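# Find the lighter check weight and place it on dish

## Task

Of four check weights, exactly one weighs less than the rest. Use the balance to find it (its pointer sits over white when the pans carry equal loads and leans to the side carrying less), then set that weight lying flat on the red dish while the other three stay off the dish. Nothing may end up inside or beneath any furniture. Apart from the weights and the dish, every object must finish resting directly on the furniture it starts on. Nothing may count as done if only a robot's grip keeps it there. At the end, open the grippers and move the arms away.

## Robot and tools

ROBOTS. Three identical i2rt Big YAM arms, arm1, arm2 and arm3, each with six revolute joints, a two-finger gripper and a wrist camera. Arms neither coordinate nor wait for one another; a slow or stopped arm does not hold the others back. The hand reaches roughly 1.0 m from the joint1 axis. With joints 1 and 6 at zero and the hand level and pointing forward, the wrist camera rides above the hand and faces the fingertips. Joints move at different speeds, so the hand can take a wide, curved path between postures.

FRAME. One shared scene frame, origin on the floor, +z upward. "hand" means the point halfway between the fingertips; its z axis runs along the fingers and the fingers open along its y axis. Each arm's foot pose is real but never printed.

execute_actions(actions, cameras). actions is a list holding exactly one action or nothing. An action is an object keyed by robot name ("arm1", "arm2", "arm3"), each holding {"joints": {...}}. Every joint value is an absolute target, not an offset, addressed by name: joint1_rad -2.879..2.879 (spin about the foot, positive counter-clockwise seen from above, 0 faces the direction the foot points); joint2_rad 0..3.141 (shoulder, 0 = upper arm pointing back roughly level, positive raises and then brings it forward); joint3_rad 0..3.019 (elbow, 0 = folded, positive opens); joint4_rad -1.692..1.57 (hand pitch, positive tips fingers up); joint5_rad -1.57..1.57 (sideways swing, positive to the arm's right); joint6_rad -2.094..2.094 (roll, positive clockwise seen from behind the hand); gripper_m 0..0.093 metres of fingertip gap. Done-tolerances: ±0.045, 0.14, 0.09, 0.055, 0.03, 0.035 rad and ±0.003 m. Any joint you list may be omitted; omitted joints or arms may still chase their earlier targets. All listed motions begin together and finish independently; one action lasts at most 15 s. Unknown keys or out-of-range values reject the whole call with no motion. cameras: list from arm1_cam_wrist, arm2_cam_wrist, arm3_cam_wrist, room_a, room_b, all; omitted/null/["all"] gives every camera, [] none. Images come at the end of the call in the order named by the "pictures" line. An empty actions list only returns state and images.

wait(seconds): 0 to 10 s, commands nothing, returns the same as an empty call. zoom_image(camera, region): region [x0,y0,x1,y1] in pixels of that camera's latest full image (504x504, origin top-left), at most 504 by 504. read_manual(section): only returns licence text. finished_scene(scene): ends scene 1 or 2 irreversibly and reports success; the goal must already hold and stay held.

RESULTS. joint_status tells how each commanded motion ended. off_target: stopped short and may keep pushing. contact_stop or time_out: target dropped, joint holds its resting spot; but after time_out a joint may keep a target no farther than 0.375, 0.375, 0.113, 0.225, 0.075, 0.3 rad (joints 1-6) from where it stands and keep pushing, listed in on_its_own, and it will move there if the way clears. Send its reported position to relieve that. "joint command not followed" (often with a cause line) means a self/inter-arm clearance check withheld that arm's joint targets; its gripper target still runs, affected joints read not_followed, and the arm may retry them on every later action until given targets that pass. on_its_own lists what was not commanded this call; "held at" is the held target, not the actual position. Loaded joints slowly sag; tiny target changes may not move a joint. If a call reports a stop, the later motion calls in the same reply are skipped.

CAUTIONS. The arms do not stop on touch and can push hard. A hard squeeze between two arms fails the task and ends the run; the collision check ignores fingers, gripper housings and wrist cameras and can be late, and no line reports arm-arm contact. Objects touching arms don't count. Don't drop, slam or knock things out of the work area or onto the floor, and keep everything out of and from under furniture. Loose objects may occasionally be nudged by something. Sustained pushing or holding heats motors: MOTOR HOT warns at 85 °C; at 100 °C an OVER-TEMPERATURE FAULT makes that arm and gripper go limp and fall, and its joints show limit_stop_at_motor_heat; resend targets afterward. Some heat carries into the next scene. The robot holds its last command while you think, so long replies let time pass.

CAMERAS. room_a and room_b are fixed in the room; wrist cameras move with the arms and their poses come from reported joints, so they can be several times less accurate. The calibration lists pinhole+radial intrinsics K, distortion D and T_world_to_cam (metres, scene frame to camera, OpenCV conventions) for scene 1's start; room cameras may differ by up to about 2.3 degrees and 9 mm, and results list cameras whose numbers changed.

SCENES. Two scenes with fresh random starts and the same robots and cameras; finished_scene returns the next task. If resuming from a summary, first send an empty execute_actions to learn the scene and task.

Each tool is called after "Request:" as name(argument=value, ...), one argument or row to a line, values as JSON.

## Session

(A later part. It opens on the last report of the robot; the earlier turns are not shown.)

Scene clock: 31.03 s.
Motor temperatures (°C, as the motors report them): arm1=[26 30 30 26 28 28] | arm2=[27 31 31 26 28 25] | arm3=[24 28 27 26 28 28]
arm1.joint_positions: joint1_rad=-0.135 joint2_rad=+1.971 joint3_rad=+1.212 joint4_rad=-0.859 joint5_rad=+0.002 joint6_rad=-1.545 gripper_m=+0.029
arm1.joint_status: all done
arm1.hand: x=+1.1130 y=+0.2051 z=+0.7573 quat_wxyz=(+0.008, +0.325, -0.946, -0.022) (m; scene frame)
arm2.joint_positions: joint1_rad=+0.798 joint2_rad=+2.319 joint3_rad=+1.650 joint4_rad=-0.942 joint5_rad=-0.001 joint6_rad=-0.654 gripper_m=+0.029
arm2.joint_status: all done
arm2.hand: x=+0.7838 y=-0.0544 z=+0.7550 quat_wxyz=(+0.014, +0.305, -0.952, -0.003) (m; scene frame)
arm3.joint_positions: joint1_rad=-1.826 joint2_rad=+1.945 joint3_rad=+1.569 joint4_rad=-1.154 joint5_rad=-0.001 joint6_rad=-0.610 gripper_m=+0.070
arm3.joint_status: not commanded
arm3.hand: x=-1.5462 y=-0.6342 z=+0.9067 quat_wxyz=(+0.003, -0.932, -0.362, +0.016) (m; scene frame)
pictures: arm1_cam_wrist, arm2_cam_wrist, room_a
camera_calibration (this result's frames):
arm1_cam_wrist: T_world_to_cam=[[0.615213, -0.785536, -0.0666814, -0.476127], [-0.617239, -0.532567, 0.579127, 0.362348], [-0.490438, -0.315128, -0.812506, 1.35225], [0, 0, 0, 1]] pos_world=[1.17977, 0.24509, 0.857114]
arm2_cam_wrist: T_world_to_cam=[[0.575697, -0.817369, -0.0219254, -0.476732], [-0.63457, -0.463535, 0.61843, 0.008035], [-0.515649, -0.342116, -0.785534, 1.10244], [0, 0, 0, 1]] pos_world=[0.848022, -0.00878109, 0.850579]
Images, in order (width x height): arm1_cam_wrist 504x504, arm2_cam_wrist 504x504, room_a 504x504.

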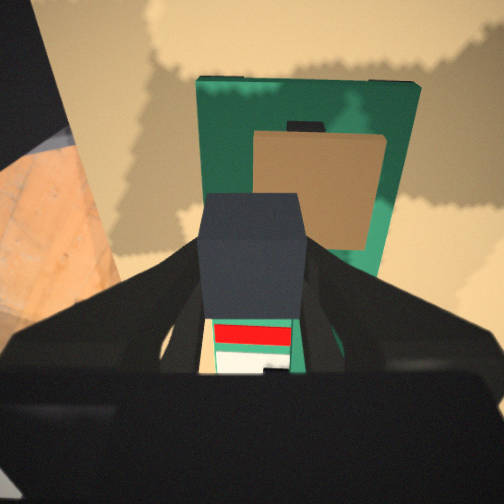

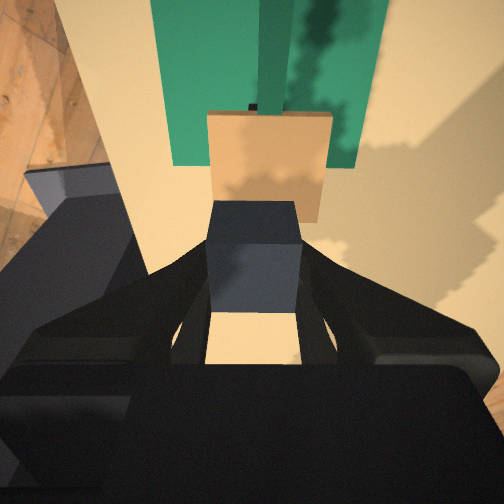

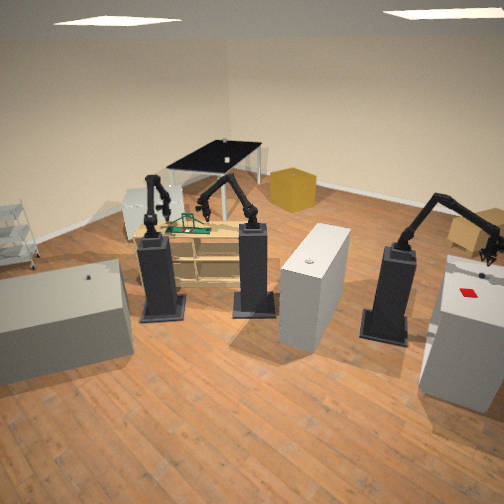

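Request:
zoom_image(
  camera="arm1_cam_wrist",
  region=[230, 100, 410, 280],
)

Request:
zoom_image(
  camera="arm2_cam_wrist",
  region=[180, 80, 360, 260],
)

Region (230, 100, 410, 280) of arm1_cam_wrist's 504x504 image, scaled by 2.800, with more detail than that image has.

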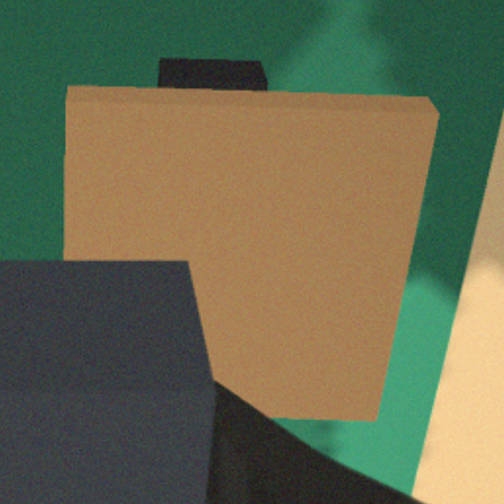

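Region (180, 80, 360, 260) of arm2_cam_wrist's 504x504 image, scaled by 2.800, with more detail than that image has.

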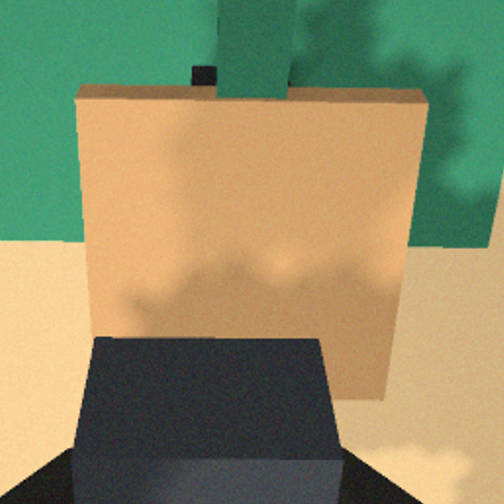

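Request:
execute_actions(
  actions=[
    {"arm1":{"joints":{"joint2_rad":2.018,"joint3_rad":1.275,"joint4_rad":-0.762}},"arm2":{"joints":{"joint2_rad":2.337,"joint4_rad":-0.838}}},
  ],
  cameras=["arm1_cam_wrist","arm2_cam_wrist"],
)

Scene clock: 33.87 s.
Motor temperatures (°C, as the motors report them): arm1=[26 30 30 26 28 28] | arm2=[27 31 31 26 28 25] | arm3=[24 29 27 26 28 28]
arm1.joint_positions: joint1_rad=-0.135 joint2_rad=+2.013 joint3_rad=+1.240 joint4_rad=-0.771 joint5_rad=+0.002 joint6_rad=-1.545 gripper_m=+0.029
arm1.joint_status: all done
arm1.hand: x=+1.1306 y=+0.1837 z=+0.7441 quat_wxyz=(-0.005, +0.324, -0.946, +0.013) (m; scene frame)
arm2.joint_positions: joint1_rad=+0.798 joint2_rad=+2.347 joint3_rad=+1.650 joint4_rad=-0.848 joint5_rad=-0.001 joint6_rad=-0.654 gripper_m=+0.029
arm2.joint_status: all done
arm2.hand: x=+0.8000 y=-0.0551 z=+0.7381 quat_wxyz=(-0.017, +0.305, -0.952, +0.008) (m; scene frame)
arm3.joint_positions: joint1_rad=-1.826 joint2_rad=+1.945 joint3_rad=+1.569 joint4_rad=-1.154 joint5_rad=-0.001 joint6_rad=-0.610 gripper_m=+0.070
arm3.joint_status: not commanded
arm3.hand: x=-1.5462 y=-0.6342 z=+0.9067 quat_wxyz=(+0.003, -0.932, -0.362, +0.016) (m; scene frame)
pictures: arm1_cam_wrist, arm2_cam_wrist
camera_calibration (this result's frames):
arm1_cam_wrist: T_world_to_cam=[[0.616165, -0.787584, 0.00725533, -0.560364], [-0.644725, -0.499066, 0.579019, 0.394495], [-0.452405, -0.361449, -0.815282, 1.31094], [0, 0, 0, 1]] pos_world=[1.19269, 0.229383, 0.844432]
arm2_cam_wrist: T_world_to_cam=[[0.576101, -0.817171, 0.0184149, -0.517047], [-0.674261, -0.462374, 0.575832, 0.0916937], [-0.462039, -0.344154, -0.81736, 1.07781], [0, 0, 0, 1]] pos_world=[0.857688, -0.00918617, 0.837682]
Images, in order (width x height): arm1_cam_wrist 504x504, arm2_cam_wrist 504x504.

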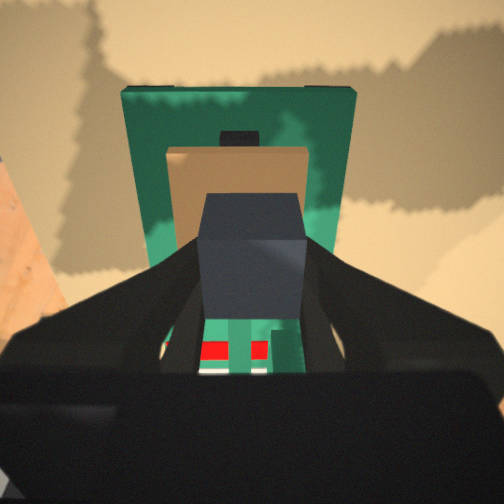

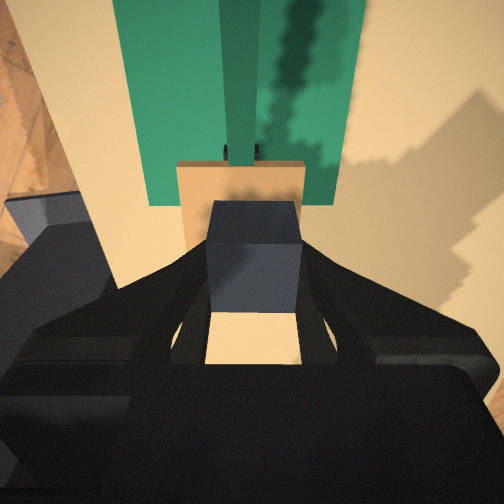

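Request:
execute_actions(
  actions=[
    {"arm1":{"joints":{"joint2_rad":2.047}},"arm2":{"joints":{"joint2_rad":2.356}}},
  ],
  cameras=["arm1_cam_wrist","arm2_cam_wrist"],
)

Scene clock: 35.00 s.
Motor temperatures (°C, as the motors report them): arm1=[26 30 30 26 28 28] | arm2=[27 31 31 26 28 25] | arm3=[24 29 27 26 28 28]
arm1.joint_positions: joint1_rad=-0.135 joint2_rad=+2.042 joint3_rad=+1.240 joint4_rad=-0.770 joint5_rad=+0.001 joint6_rad=-1.545 gripper_m=+0.029
arm1.joint_status: all done
arm1.hand: x=+1.1271 y=+0.1883 z=+0.7298 quat_wxyz=(-0.001, +0.324, -0.946, +0.000) (m; scene frame)
arm2.joint_positions: joint1_rad=+0.798 joint2_rad=+2.363 joint3_rad=+1.650 joint4_rad=-0.847 joint5_rad=-0.001 joint6_rad=-0.654 gripper_m=+0.029
arm2.joint_status: all done
arm2.hand: x=+0.7961 y=-0.0551 z=+0.7288 quat_wxyz=(-0.010, +0.305, -0.952, +0.006) (m; scene frame)
arm3.joint_positions: joint1_rad=-1.826 joint2_rad=+1.945 joint3_rad=+1.569 joint4_rad=-1.154 joint5_rad=-0.001 joint6_rad=-0.610 gripper_m=+0.070
arm3.joint_status: not commanded
arm3.hand: x=-1.5462 y=-0.6342 z=+0.9067 quat_wxyz=(+0.003, -0.932, -0.362, +0.016) (m; scene frame)
pictures: arm1_cam_wrist, arm2_cam_wrist
camera_calibration (this result's frames):
arm1_cam_wrist: T_world_to_cam=[[0.616109, -0.787381, -0.0209823, -0.533828], [-0.634659, -0.512031, 0.578819, 0.394029], [-0.466495, -0.343299, -0.815186, 1.31171], [0, 0, 0, 1]] pos_world=[1.19088, 0.231738, 0.830016]
arm2_cam_wrist: T_world_to_cam=[[0.576235, -0.817223, 0.00995833, -0.508571], [-0.665881, -0.462387, 0.585491, 0.08077], [-0.473872, -0.344012, -0.810618, 1.07289], [0, 0, 0, 1]] pos_world=[0.855252, -0.00918305, 0.827477]
Images, in order (width x height): arm1_cam_wrist 504x504, arm2_cam_wrist 504x504.

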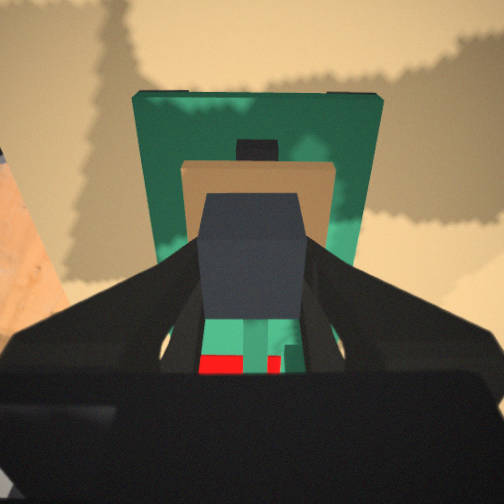

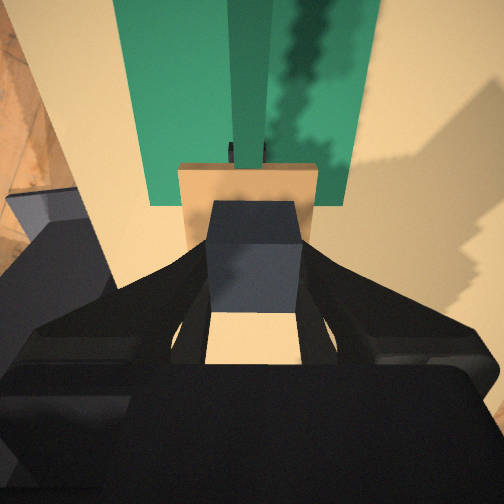

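Request:
zoom_image(
  camera="arm1_cam_wrist",
  region=[170, 130, 350, 250],
)

Request:
zoom_image(
  camera="arm2_cam_wrist",
  region=[165, 130, 345, 250],
)

Region (170, 130, 350, 250) of arm1_cam_wrist's 504x504 image, scaled by 2.800, with more detail than that image has.

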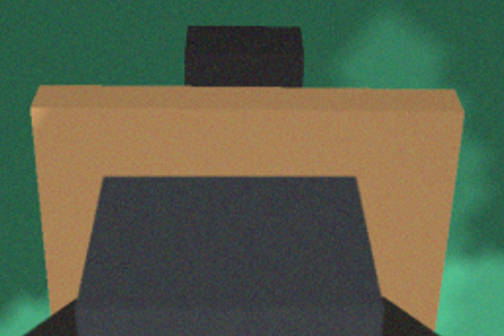

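Region (165, 130, 345, 250) of arm2_cam_wrist's 504x504 image, scaled by 2.800, with more detail than that image has.

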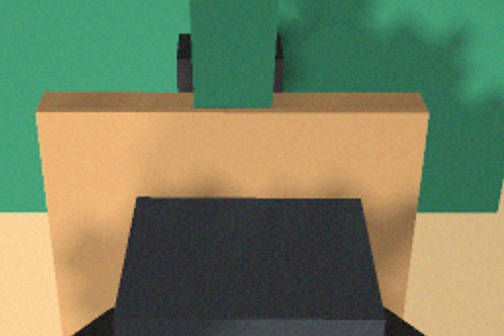

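Request:
execute_actions(
  actions=[
    {"arm1":{"joints":{"gripper_m":0.072}},"arm2":{"joints":{"gripper_m":0.072}}},
  ],
  cameras=["arm1_cam_wrist","arm2_cam_wrist","room_a","room_b"],
)

Scene clock: 36.20 s.
Motor temperatures (°C, as the motors report them): arm1=[26 30 30 26 28 28] | arm2=[27 31 31 26 28 25] | arm3=[24 29 27 26 28 28]
arm1.joint_positions: joint1_rad=-0.135 joint2_rad=+2.042 joint3_rad=+1.241 joint4_rad=-0.770 joint5_rad=+0.001 joint6_rad=-1.544 gripper_m=+0.072
arm1.joint_status: all done
arm1.hand: x=+1.1275 y=+0.1878 z=+0.7301 quat_wxyz=(-0.001, +0.324, -0.946, +0.000) (m; scene frame)
arm2.joint_positions: joint1_rad=+0.798 joint2_rad=+2.363 joint3_rad=+1.650 joint4_rad=-0.847 joint5_rad=-0.001 joint6_rad=-0.654 gripper_m=+0.072
arm2.joint_status: all done
arm2.hand: x=+0.7962 y=-0.0551 z=+0.7288 quat_wxyz=(-0.010, +0.304, -0.952, +0.006) (m; scene frame)
arm3.joint_positions: joint1_rad=-1.826 joint2_rad=+1.945 joint3_rad=+1.569 joint4_rad=-1.154 joint5_rad=-0.001 joint6_rad=-0.610 gripper_m=+0.070
arm3.joint_status: not commanded
arm3.hand: x=-1.5462 y=-0.6342 z=+0.9067 quat_wxyz=(+0.003, -0.932, -0.362, +0.016) (m; scene frame)
pictures: arm1_cam_wrist, arm2_cam_wrist, room_a, room_b
camera_calibration (this result's frames):
arm1_cam_wrist: T_world_to_cam=[[0.615821, -0.787636, -0.0198389, -0.534879], [-0.635276, -0.511276, 0.578811, 0.394416], [-0.466035, -0.343841, -0.815221, 1.31159], [0, 0, 0, 1]] pos_world=[1.1912, 0.231342, 0.830328]
arm2_cam_wrist: T_world_to_cam=[[0.575921, -0.817442, 0.0101828, -0.508553], [-0.666281, -0.462132, 0.585238, 0.0813464], [-0.473692, -0.343836, -0.810798, 1.07293], [0, 0, 0, 1]] pos_world=[0.855325, -0.00920828, 0.827501]
Images, in order (width x height): arm1_cam_wrist 504x504, arm2_cam_wrist 504x504, room_a 504x504, room_b 504x504.

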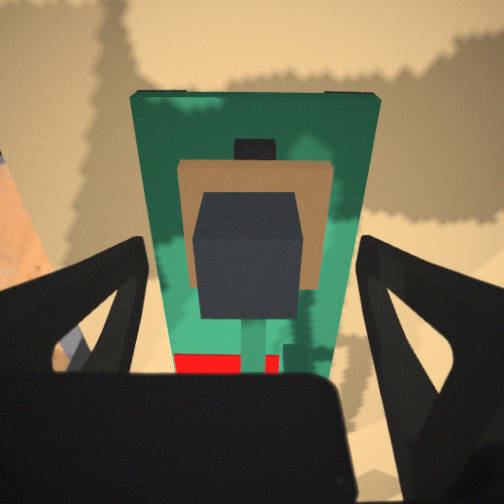

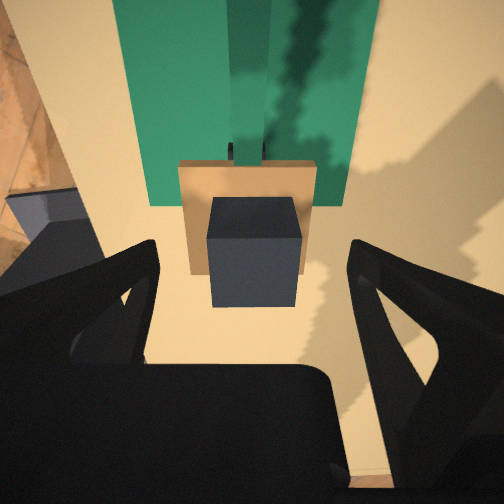

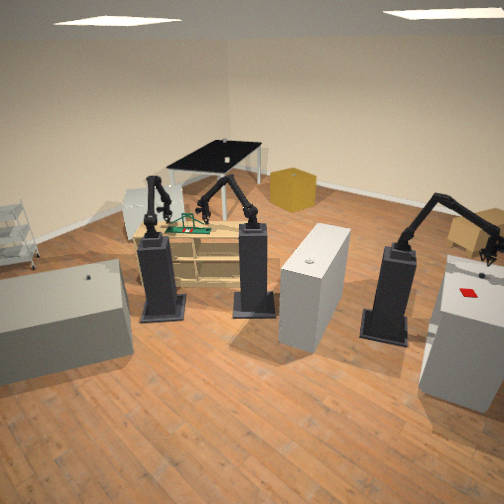

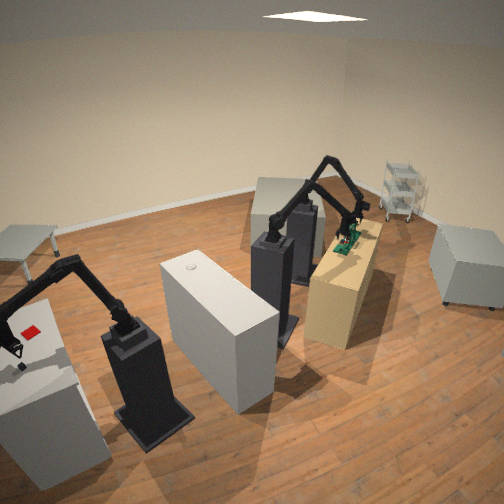

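Request:
wait(
  seconds=3,
)

Request:
zoom_image(
  camera="room_a",
  region=[150, 190, 230, 245],
)

Scene clock: 39.33 s.
Motor temperatures (°C, as the motors report them): arm1=[26 30 30 26 28 28] | arm2=[27 31 31 26 28 25] | arm3=[24 29 27 26 28 28]
arm1.joint_positions: joint1_rad=-0.135 joint2_rad=+2.042 joint3_rad=+1.241 joint4_rad=-0.770 joint5_rad=+0.001 joint6_rad=-1.544 gripper_m=+0.072
arm1.joint_status: all done
arm1.hand: x=+1.1275 y=+0.1878 z=+0.7301 quat_wxyz=(-0.001, +0.324, -0.946, +0.000) (m; scene frame)
arm2.joint_positions: joint1_rad=+0.798 joint2_rad=+2.363 joint3_rad=+1.650 joint4_rad=-0.847 joint5_rad=-0.001 joint6_rad=-0.654 gripper_m=+0.072
arm2.joint_status: all done
arm2.hand: x=+0.7962 y=-0.0551 z=+0.7288 quat_wxyz=(-0.010, +0.304, -0.952, +0.006) (m; scene frame)
arm3.joint_positions: joint1_rad=-1.826 joint2_rad=+1.945 joint3_rad=+1.569 joint4_rad=-1.154 joint5_rad=-0.001 joint6_rad=-0.610 gripper_m=+0.070
arm3.joint_status: not commanded
arm3.hand: x=-1.5462 y=-0.6342 z=+0.9067 quat_wxyz=(+0.003, -0.932, -0.362, +0.016) (m; scene frame)
wait: 3.00 s; at rest by 0.13 s
pictures: arm1_cam_wrist, arm2_cam_wrist, arm3_cam_wrist, room_a, room_b
camera_calibration (this result's frames):
arm1_cam_wrist: T_world_to_cam=[[0.615821, -0.787636, -0.0198389, -0.534879], [-0.635276, -0.511276, 0.578811, 0.394416], [-0.466035, -0.343841, -0.815221, 1.31159], [0, 0, 0, 1]] pos_world=[1.1912, 0.231342, 0.830328]
arm2_cam_wrist: T_world_to_cam=[[0.575921, -0.817442, 0.0101828, -0.508553], [-0.666281, -0.462132, 0.585238, 0.0813464], [-0.473692, -0.343836, -0.810798, 1.07293], [0, 0, 0, 1]] pos_world=[0.855325, -0.00920828, 0.827501]
arm3_cam_wrist: T_world_to_cam=[[-0.690056, 0.72359, 0.01551, -0.623681], [0.601237, 0.56118, 0.568851, 0.769873], [0.402911, 0.401864, -0.822294, 1.7458], [0, 0, 0, 1]] pos_world=[-1.59665, -0.68232, 1.00729]
Images, in order (width x height): arm1_cam_wrist 504x504, arm2_cam_wrist 504x504, arm3_cam_wrist 504x504, room_a 504x504, room_b 504x504.

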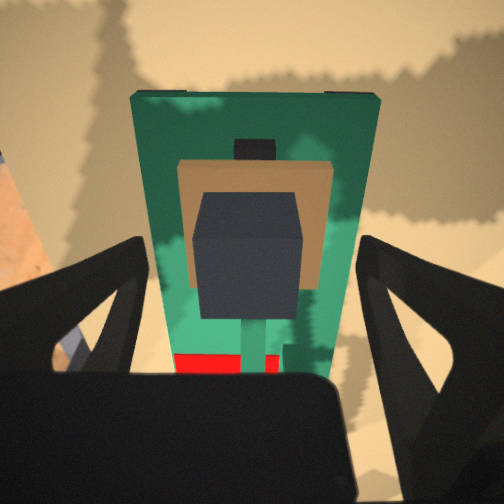

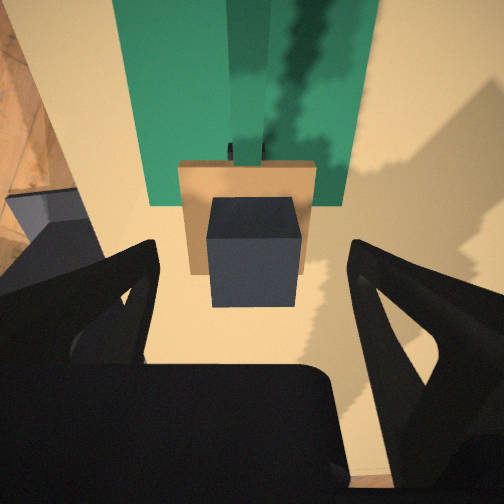

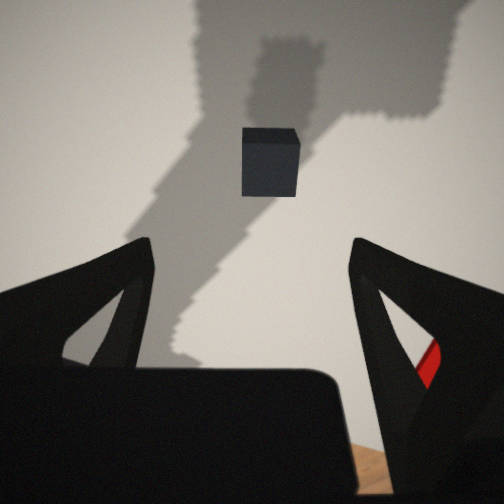

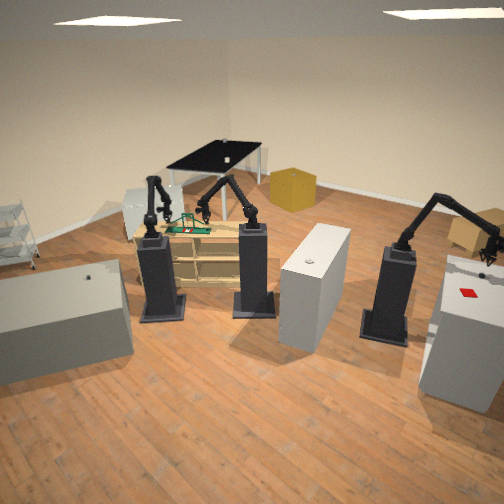

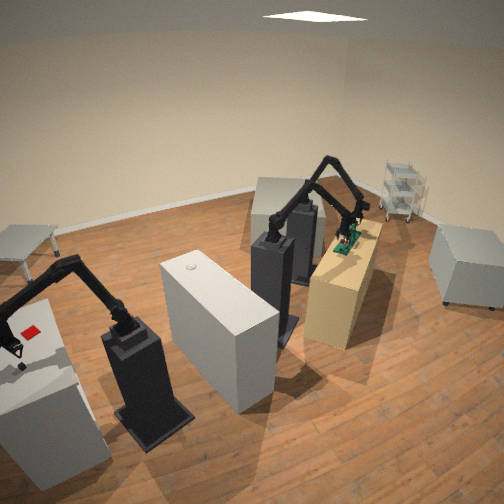

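Region (150, 190, 230, 245) of room_a's 504x504 image, scaled by 6.300, with more detail than that image has; it fills the top 346 rows of this view, and the rest is white.

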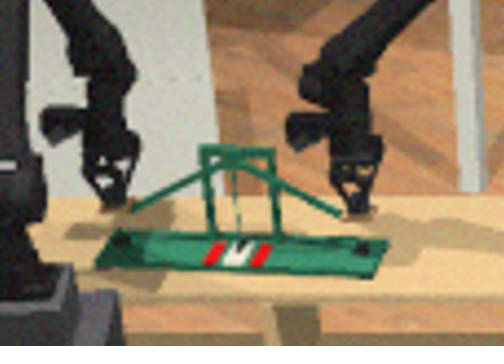

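Request:
execute_actions(
  actions=[
    {"arm1":{"joints":{"gripper_m":0.02}},"arm2":{"joints":{"gripper_m":0.02}}},
  ],
  cameras=["arm1_cam_wrist","arm2_cam_wrist"],
)

Scene clock: 42.27 s.
Motor temperatures (°C, as the motors report them): arm1=[26 30 31 26 28 28] | arm2=[27 31 32 26 27 25] | arm3=[24 29 27 26 28 28]
arm1.joint_positions: joint1_rad=-0.135 joint2_rad=+2.042 joint3_rad=+1.241 joint4_rad=-0.770 joint5_rad=+0.001 joint6_rad=-1.544 gripper_m=+0.030
arm1.joint_status: gripper_m off_target (ended at +0.030, target +0.020)
arm1.hand: x=+1.1275 y=+0.1877 z=+0.7301 quat_wxyz=(-0.001, +0.324, -0.946, +0.000) (m; scene frame)
arm2.joint_positions: joint1_rad=+0.798 joint2_rad=+2.363 joint3_rad=+1.650 joint4_rad=-0.847 joint5_rad=-0.001 joint6_rad=-0.654 gripper_m=+0.029
arm2.joint_status: gripper_m off_target (ended at +0.029, target +0.020)
arm2.hand: x=+0.7962 y=-0.0551 z=+0.7288 quat_wxyz=(-0.010, +0.304, -0.952, +0.006) (m; scene frame)
arm3.joint_positions: joint1_rad=-1.826 joint2_rad=+1.945 joint3_rad=+1.569 joint4_rad=-1.154 joint5_rad=-0.001 joint6_rad=-0.610 gripper_m=+0.070
arm3.joint_status: not commanded
arm3.hand: x=-1.5462 y=-0.6342 z=+0.9067 quat_wxyz=(+0.003, -0.932, -0.362, +0.016) (m; scene frame)
pictures: arm1_cam_wrist, arm2_cam_wrist
camera_calibration (this result's frames):
arm1_cam_wrist: T_world_to_cam=[[0.615525, -0.787877, -0.0194582, -0.534871], [-0.635611, -0.510862, 0.578807, 0.39472], [-0.46597, -0.343902, -0.815232, 1.31153], [0, 0, 0, 1]] pos_world=[1.19125, 0.231274, 0.830331]
arm2_cam_wrist: T_world_to_cam=[[0.575921, -0.817442, 0.0101828, -0.508553], [-0.666281, -0.462132, 0.585238, 0.0813464], [-0.473692, -0.343836, -0.810798, 1.07293], [0, 0, 0, 1]] pos_world=[0.855325, -0.00920828, 0.827501]
Images, in order (width x height): arm1_cam_wrist 504x504, arm2_cam_wrist 504x504.

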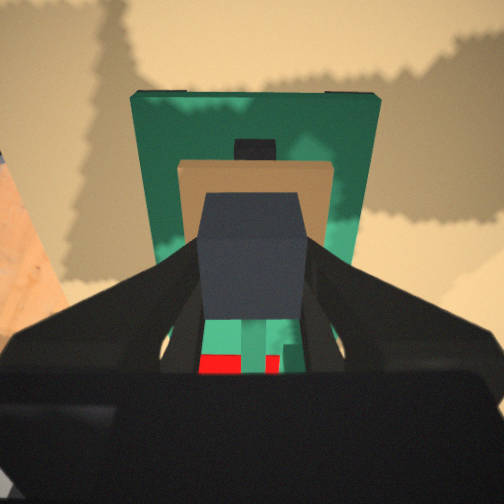

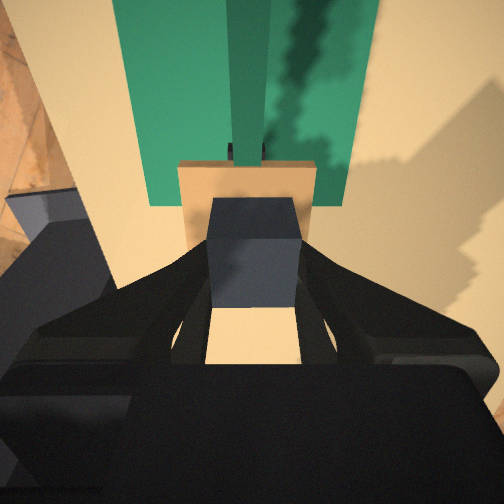

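Request:
execute_actions(
  actions=[
    {"arm1":{"joints":{"joint1_rad":2.04,"joint2_rad":1.94,"joint4_rad":-0.86}},"arm3":{"joints":{"joint1_rad":-1.85,"joint2_rad":2.055,"joint3_rad":1.545,"joint4_rad":-1.027,"joint6_rad":-0.637}}},
  ],
  cameras=["arm1_cam_wrist","arm2_cam_wrist","arm3_cam_wrist"],
)

Scene clock: 45.00 s.
Motor temperatures (°C, as the motors report them): arm1=[26 30 31 26 28 28] | arm2=[27 31 32 26 27 25] | arm3=[24 29 27 26 28 28]
arm1.joint_positions: joint1_rad=+2.049 joint2_rad=+1.982 joint3_rad=+1.258 joint4_rad=-0.852 joint5_rad=-0.002 joint6_rad=-1.543 gripper_m=+0.030
arm1.joint_status: all done
arm1.hand: x=+0.9371 y=+1.0915 z=+0.7644 quat_wxyz=(+0.002, +0.989, -0.149, +0.000) (m; scene frame)
arm2.joint_positions: joint1_rad=+0.798 joint2_rad=+2.363 joint3_rad=+1.650 joint4_rad=-0.846 joint5_rad=-0.001 joint6_rad=-0.654 gripper_m=+0.029
arm2.joint_status: not commanded
arm2.hand: x=+0.7964 y=-0.0551 z=+0.7288 quat_wxyz=(-0.011, +0.304, -0.952, +0.006) (m; scene frame)
arm3.joint_positions: joint1_rad=-1.840 joint2_rad=+2.030 joint3_rad=+1.551 joint4_rad=-1.042 joint5_rad=-0.001 joint6_rad=-0.629 gripper_m=+0.070
arm3.joint_status: all done
arm3.hand: x=-1.5596 y=-0.6277 z=+0.8526 quat_wxyz=(+0.004, -0.931, -0.365, +0.020) (m; scene frame)
pictures: arm1_cam_wrist, arm2_cam_wrist, arm3_cam_wrist
camera_calibration (this result's frames):
arm1_cam_wrist: T_world_to_cam=[[0.290913, 0.956432, -0.0246474, -1.30065], [0.782862, -0.223151, 0.580802, -0.929289], [0.549998, -0.188258, -0.813672, 0.43841], [0, 0, 0, 1]] pos_world=[0.864757, 1.11915, 0.864397]
arm2_cam_wrist: T_world_to_cam=[[0.575916, -0.817439, 0.0106437, -0.508999], [-0.666725, -0.462119, 0.584742, 0.0821817], [-0.473072, -0.343859, -0.811149, 1.07278], [0, 0, 0, 1]] pos_world=[0.855437, -0.00921193, 0.827549]
arm3_cam_wrist: T_world_to_cam=[[-0.693724, 0.719916, 0.0216378, -0.650079], [0.603456, 0.564576, 0.563111, 0.815608], [0.393177, 0.403701, -0.826098, 1.69332], [0, 0, 0, 1]] pos_world=[-1.60893, -0.676065, 0.953635]
Images, in order (width x height): arm1_cam_wrist 504x504, arm2_cam_wrist 504x504, arm3_cam_wrist 504x504.

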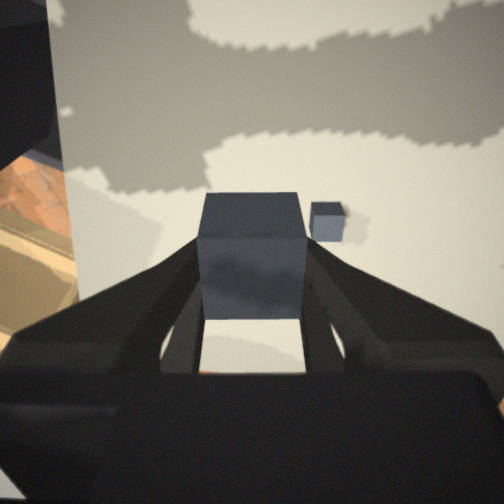

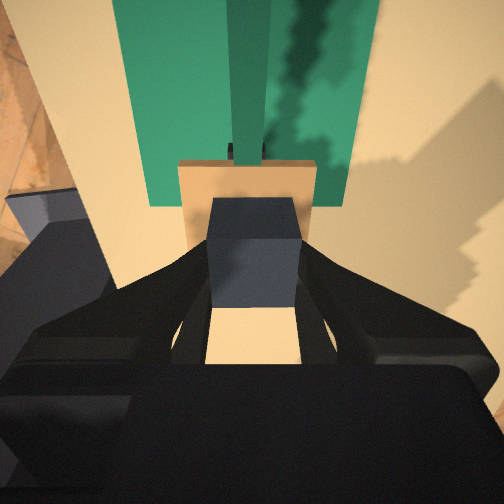

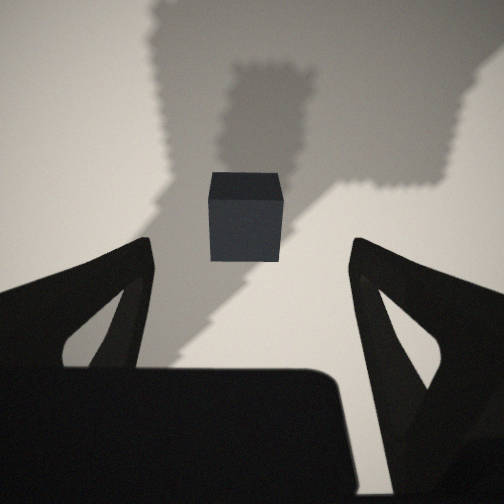

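Request:
zoom_image(
  camera="arm1_cam_wrist",
  region=[290, 185, 370, 265],
)

Request:
zoom_image(
  camera="arm3_cam_wrist",
  region=[130, 160, 380, 290],
)

Region (290, 185, 370, 265) of arm1_cam_wrist's 504x504 image, scaled by 6.300, with more detail than that image has.

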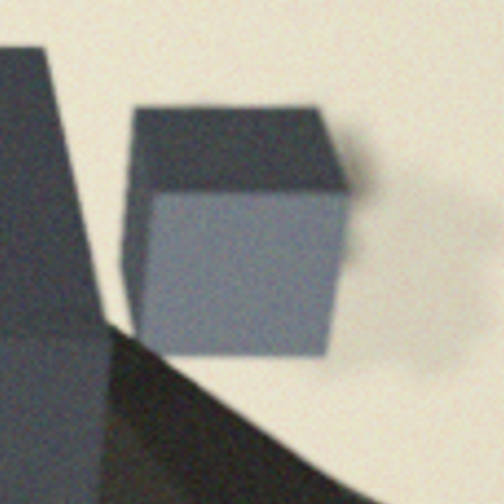

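Region (130, 160, 380, 290) of arm3_cam_wrist's 504x504 image, scaled by 2.016, with more detail than that image has; it fills the top 262 rows of this view, and the rest is white.

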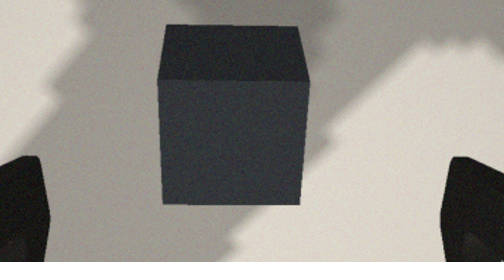

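Request:
execute_actions(
  actions=[
    {"arm1":{"joints":{"joint2_rad":2.422,"joint4_rad":-0.37}},"arm3":{"joints":{"joint2_rad":2.12,"joint4_rad":-1.008,"gripper_m":0.055}}},
  ],
  cameras=["arm1_cam_wrist","arm3_cam_wrist"],
)

Scene clock: 47.83 s.
Motor temperatures (°C, as the motors report them): arm1=[26 30 31 26 28 28] | arm2=[27 31 32 26 27 25] | arm3=[24 29 27 26 28 28]
arm1.joint_positions: joint1_rad=+2.049 joint2_rad=+2.455 joint3_rad=+1.259 joint4_rad=-0.379 joint5_rad=-0.002 joint6_rad=-1.543 gripper_m=+0.030
arm1.joint_status: all done
arm1.hand: x=+0.9315 y=+1.0683 z=+0.5292 quat_wxyz=(+0.002, +0.989, -0.149, +0.000) (m; scene frame)
arm2.joint_positions: joint1_rad=+0.798 joint2_rad=+2.363 joint3_rad=+1.650 joint4_rad=-0.846 joint5_rad=-0.001 joint6_rad=-0.654 gripper_m=+0.029
arm2.joint_status: not commanded
arm2.hand: x=+0.7964 y=-0.0551 z=+0.7288 quat_wxyz=(-0.011, +0.304, -0.952, +0.006) (m; scene frame)
arm3.joint_positions: joint1_rad=-1.840 joint2_rad=+2.090 joint3_rad=+1.551 joint4_rad=-1.022 joint5_rad=-0.001 joint6_rad=-0.629 gripper_m=+0.055
arm3.joint_status: all done
arm3.hand: x=-1.5563 y=-0.6274 z=+0.8179 quat_wxyz=(-0.001, -0.931, -0.365, +0.000) (m; scene frame)
pictures: arm1_cam_wrist, arm3_cam_wrist
camera_calibration (this result's frames):
arm1_cam_wrist: T_world_to_cam=[[0.290922, 0.956439, -0.0242566, -1.28286], [0.782589, -0.223304, 0.58111, -0.793231], [0.55038, -0.188041, -0.813463, 0.245096], [0, 0, 0, 1]] pos_world=[0.859089, 1.09593, 0.629214]
arm3_cam_wrist: T_world_to_cam=[[-0.69413, 0.719843, -0.00302544, -0.627781], [0.580065, 0.561823, 0.589813, 0.772958], [0.426273, 0.407652, -0.807534, 1.702], [0, 0, 0, 1]] pos_world=[-1.60964, -0.676186, 0.916624]
Images, in order (width x height): arm1_cam_wrist 504x504, arm3_cam_wrist 504x504.

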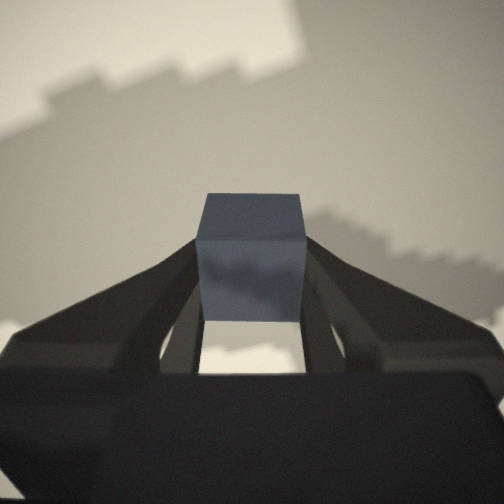

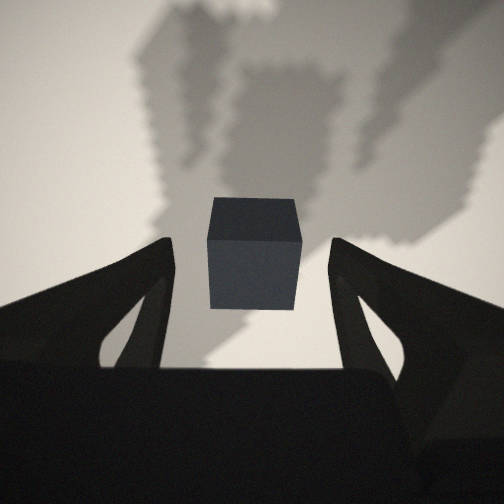

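Request:
execute_actions(
  actions=[
    {"arm1":{"joints":{"gripper_m":0.09}},"arm3":{"joints":{"joint2_rad":2.138}}},
  ],
  cameras=["arm1_cam_wrist","arm3_cam_wrist"],
)

Scene clock: 49.23 s.
Motor temperatures (°C, as the motors report them): arm1=[26 30 30 26 28 28] | arm2=[27 31 32 26 27 25] | arm3=[24 29 27 26 28 28]
arm1.joint_positions: joint1_rad=+2.049 joint2_rad=+2.455 joint3_rad=+1.259 joint4_rad=-0.379 joint5_rad=-0.002 joint6_rad=-1.543 gripper_m=+0.090
arm1.joint_status: all done
arm1.hand: x=+0.9315 y=+1.0683 z=+0.5292 quat_wxyz=(+0.002, +0.989, -0.149, +0.000) (m; scene frame)
arm2.joint_positions: joint1_rad=+0.798 joint2_rad=+2.363 joint3_rad=+1.650 joint4_rad=-0.846 joint5_rad=-0.001 joint6_rad=-0.654 gripper_m=+0.029
arm2.joint_status: not commanded
arm2.hand: x=+0.7964 y=-0.0551 z=+0.7288 quat_wxyz=(-0.011, +0.304, -0.952, +0.006) (m; scene frame)
arm3.joint_positions: joint1_rad=-1.840 joint2_rad=+2.092 joint3_rad=+1.551 joint4_rad=-1.022 joint5_rad=-0.001 joint6_rad=-0.629 gripper_m=+0.055
arm3.joint_status: all done
arm3.hand: x=-1.5560 y=-0.6273 z=+0.8168 quat_wxyz=(-0.001, -0.931, -0.365, -0.001) (m; scene frame)
pictures: arm1_cam_wrist, arm3_cam_wrist
camera_calibration (this result's frames):
arm1_cam_wrist: T_world_to_cam=[[0.290922, 0.956439, -0.0242566, -1.28286], [0.782589, -0.223304, 0.58111, -0.793231], [0.55038, -0.188041, -0.813463, 0.245096], [0, 0, 0, 1]] pos_world=[0.859089, 1.09593, 0.629214]
arm3_cam_wrist: T_world_to_cam=[[-0.694125, 0.719843, -0.00417816, -0.626657], [0.578945, 0.561692, 0.591037, 0.770594], [0.4278, 0.407834, -0.806634, 1.70273], [0, 0, 0, 1]] pos_world=[-1.60954, -0.676175, 0.915415]
Images, in order (width x height): arm1_cam_wrist 504x504, arm3_cam_wrist 504x504.

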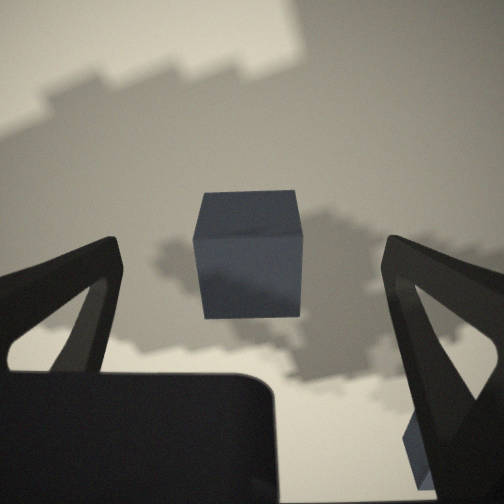

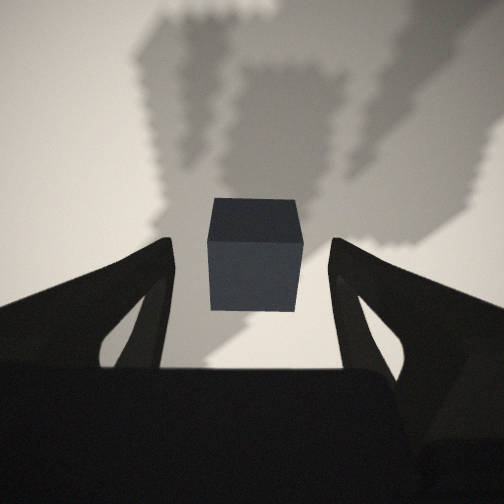

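Request:
execute_actions(
  actions=[
    {"arm1":{"joints":{"joint1_rad":1.842,"joint2_rad":2.405,"joint3_rad":1.585,"joint4_rad":-0.708,"joint6_rad":-1.765}},"arm3":{"joints":{"joint2_rad":2.149}}},
  ],
  cameras=["arm1_cam_wrist","arm3_cam_wrist","room_a"],
)

Scene clock: 50.77 s.
Motor temperatures (°C, as the motors report them): arm1=[26 30 30 26 28 28] | arm2=[27 31 32 26 27 25] | arm3=[24 29 27 26 28 28]
arm1.joint_positions: joint1_rad=+1.839 joint2_rad=+2.424 joint3_rad=+1.568 joint4_rad=-0.700 joint5_rad=+0.001 joint6_rad=-1.755 gripper_m=+0.090
arm1.joint_status: all done
arm1.hand: x=+1.0787 y=+1.1269 z=+0.6070 quat_wxyz=(-0.007, +0.989, -0.147, +0.004) (m; scene frame)
arm2.joint_positions: joint1_rad=+0.798 joint2_rad=+2.363 joint3_rad=+1.650 joint4_rad=-0.846 joint5_rad=-0.001 joint6_rad=-0.654 gripper_m=+0.029
arm2.joint_status: not commanded
arm2.hand: x=+0.7964 y=-0.0551 z=+0.7288 quat_wxyz=(-0.011, +0.304, -0.952, +0.006) (m; scene frame)
arm3.joint_positions: joint1_rad=-1.840 joint2_rad=+2.106 joint3_rad=+1.551 joint4_rad=-1.022 joint5_rad=-0.001 joint6_rad=-0.629 gripper_m=+0.055
arm3.joint_status: all done
arm3.hand: x=-1.5538 y=-0.6271 z=+0.8087 quat_wxyz=(-0.003, -0.931, -0.365, -0.008) (m; scene frame)
pictures: arm1_cam_wrist, arm3_cam_wrist, room_a
camera_calibration (this result's frames):
arm1_cam_wrist: T_world_to_cam=[[0.288838, 0.957357, -0.00628323, -1.38953], [0.777417, -0.230709, 0.585147, -0.929085], [0.558745, -0.173898, -0.810903, 0.211818], [0, 0, 0, 1]] pos_world=[1.00528, 1.15276, 0.706684]
arm3_cam_wrist: T_world_to_cam=[[-0.694016, 0.719847, -0.0127076, -0.618272], [0.57059, 0.560708, 0.600028, 0.753091], [0.439053, 0.409178, -0.799878, 1.70802], [0, 0, 0, 1]] pos_world=[-1.60871, -0.676085, 0.906472]
Images, in order (width x height): arm1_cam_wrist 504x504, arm3_cam_wrist 504x504, room_a 504x504.

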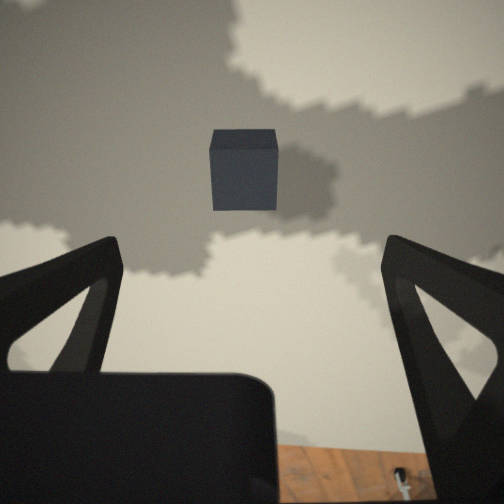

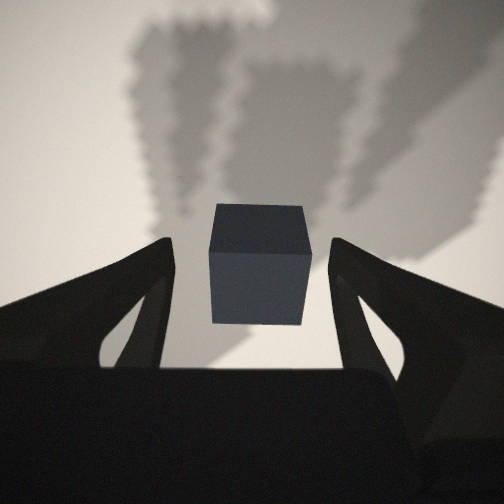

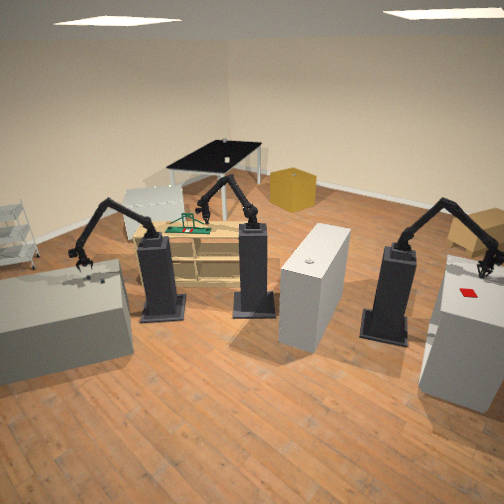

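Request:
execute_actions(
  actions=[],
)

Scene clock: 51.77 s.
Motor temperatures (°C, as the motors report them): arm1=[26 30 30 26 28 28] | arm2=[27 31 32 26 27 25] | arm3=[24 29 27 26 28 28]
arm1.joint_positions: joint1_rad=+1.839 joint2_rad=+2.424 joint3_rad=+1.568 joint4_rad=-0.700 joint5_rad=+0.001 joint6_rad=-1.755 gripper_m=+0.090
arm1.joint_status: all done
arm1.hand: x=+1.0787 y=+1.1269 z=+0.6070 quat_wxyz=(-0.007, +0.989, -0.147, +0.004) (m; scene frame)
arm2.joint_positions: joint1_rad=+0.798 joint2_rad=+2.363 joint3_rad=+1.650 joint4_rad=-0.846 joint5_rad=-0.001 joint6_rad=-0.654 gripper_m=+0.029
arm2.joint_status: not commanded
arm2.hand: x=+0.7964 y=-0.0551 z=+0.7288 quat_wxyz=(-0.011, +0.304, -0.952, +0.006) (m; scene frame)
arm3.joint_positions: joint1_rad=-1.840 joint2_rad=+2.106 joint3_rad=+1.551 joint4_rad=-1.022 joint5_rad=-0.001 joint6_rad=-0.629 gripper_m=+0.055
arm3.joint_status: all done
arm3.hand: x=-1.5538 y=-0.6271 z=+0.8087 quat_wxyz=(-0.003, -0.931, -0.365, -0.008) (m; scene frame)
pictures: arm1_cam_wrist, arm2_cam_wrist, arm3_cam_wrist, room_a, room_b
camera_calibration (this result's frames):
arm1_cam_wrist: T_world_to_cam=[[0.288108, 0.957577, -0.00628799, -1.38898], [0.777587, -0.230112, 0.585156, -0.929948], [0.558885, -0.173478, -0.810897, 0.21119], [0, 0, 0, 1]] pos_world=[1.00526, 1.1527, 0.706683]
arm2_cam_wrist: T_world_to_cam=[[0.575916, -0.817439, 0.0106437, -0.508999], [-0.666725, -0.462119, 0.584742, 0.0821817], [-0.473072, -0.343859, -0.811149, 1.07278], [0, 0, 0, 1]] pos_world=[0.855437, -0.00921193, 0.827549]
arm3_cam_wrist: T_world_to_cam=[[-0.694016, 0.719847, -0.0127076, -0.618272], [0.57059, 0.560708, 0.600028, 0.753091], [0.439053, 0.409178, -0.799878, 1.70802], [0, 0, 0, 1]] pos_world=[-1.60871, -0.676085, 0.906472]
Images, in order (width x height): arm1_cam_wrist 504x504, arm2_cam_wrist 504x504, arm3_cam_wrist 504x504, room_a 504x504, room_b 504x504.

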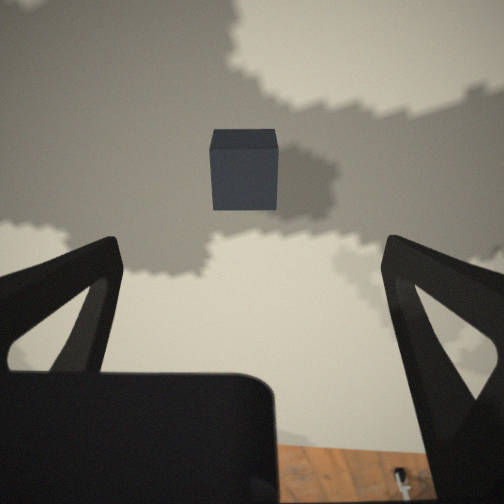

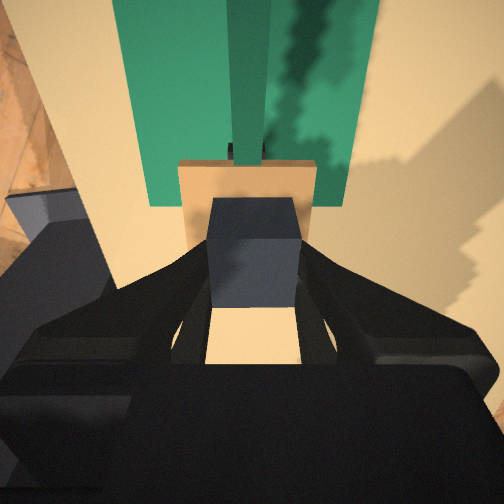

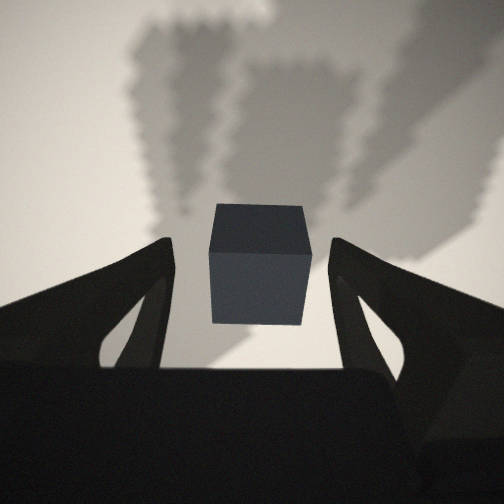

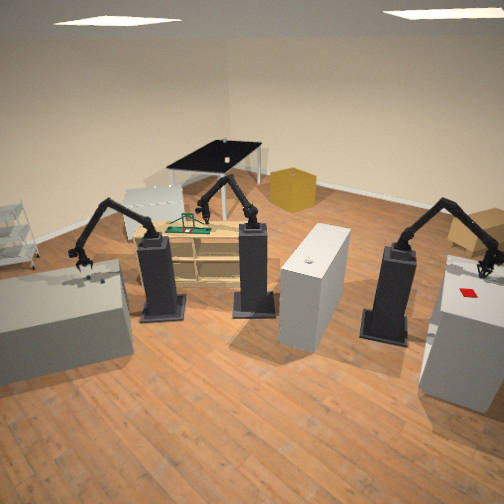

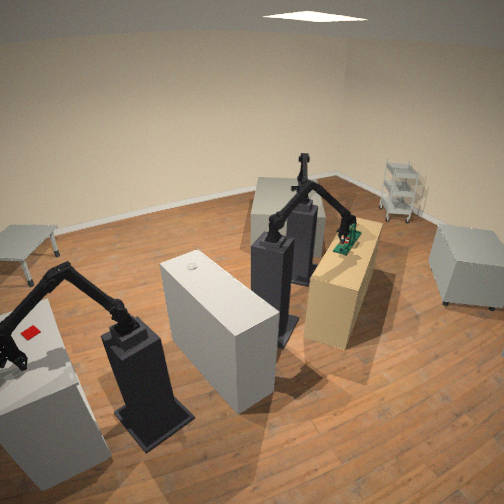

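Request:
execute_actions(
  actions=[
    {"arm1":{"joints":{"joint2_rad":2.570,"joint3_rad":1.650,"joint4_rad":-0.612,"gripper_m":0.06}},"arm3":{"joints":{"gripper_m":0.02}}},
  ],
  cameras=["arm1_cam_wrist","arm3_cam_wrist"],
)

Scene clock: 53.53 s.
Motor temperatures (°C, as the motors report them): arm1=[26 31 30 26 28 28] | arm2=[27 31 32 26 27 25] | arm3=[24 29 27 26 28 28]
arm1.joint_positions: joint1_rad=+1.839 joint2_rad=+2.551 joint3_rad=+1.639 joint4_rad=-0.622 joint5_rad=+0.002 joint6_rad=-1.757 gripper_m=+0.060
arm1.joint_status: all done
arm1.hand: x=+1.0845 y=+1.1371 z=+0.5506 quat_wxyz=(-0.018, +0.989, -0.146, +0.009) (m; scene frame)
arm2.joint_positions: joint1_rad=+0.798 joint2_rad=+2.363 joint3_rad=+1.650 joint4_rad=-0.846 joint5_rad=-0.001 joint6_rad=-0.654 gripper_m=+0.029
arm2.joint_status: not commanded
arm2.hand: x=+0.7964 y=-0.0551 z=+0.7288 quat_wxyz=(-0.011, +0.304, -0.952, +0.006) (m; scene frame)
arm3.joint_positions: joint1_rad=-1.840 joint2_rad=+2.106 joint3_rad=+1.551 joint4_rad=-1.022 joint5_rad=-0.001 joint6_rad=-0.629 gripper_m=+0.029
arm3.joint_status: gripper_m off_target (ended at +0.029, target +0.020)
arm3.hand: x=-1.5539 y=-0.6270 z=+0.8087 quat_wxyz=(-0.003, -0.931, -0.365, -0.007) (m; scene frame)
pictures: arm1_cam_wrist, arm3_cam_wrist
camera_calibration (this result's frames):
arm1_cam_wrist: T_world_to_cam=[[0.28693, 0.957813, 0.0162741, -1.4122], [0.770739, -0.240911, 0.58985, -0.881987], [0.568886, -0.156703, -0.807349, 0.132137], [0, 0, 0, 1]] pos_world=[1.00982, 1.16085, 0.649903]
arm3_cam_wrist: T_world_to_cam=[[-0.694575, 0.719318, -0.0121821, -0.620006], [0.570414, 0.560954, 0.599966, 0.753048], [0.4384, 0.409772, -0.799933, 1.70744], [0, 0, 0, 1]] pos_world=[-1.60873, -0.676104, 0.906478]
Images, in order (width x height): arm1_cam_wrist 504x504, arm3_cam_wrist 504x504.

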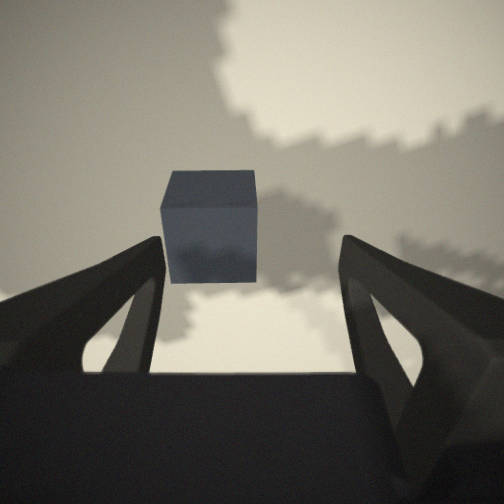

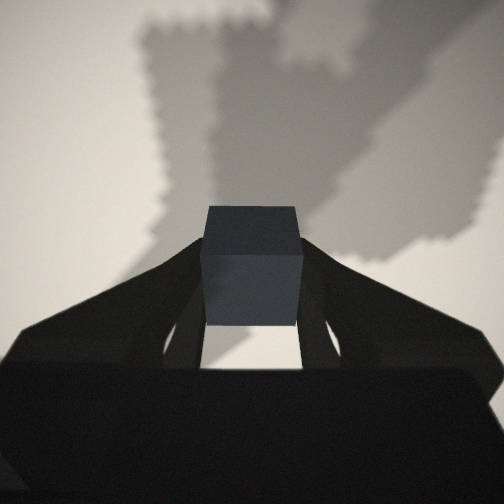

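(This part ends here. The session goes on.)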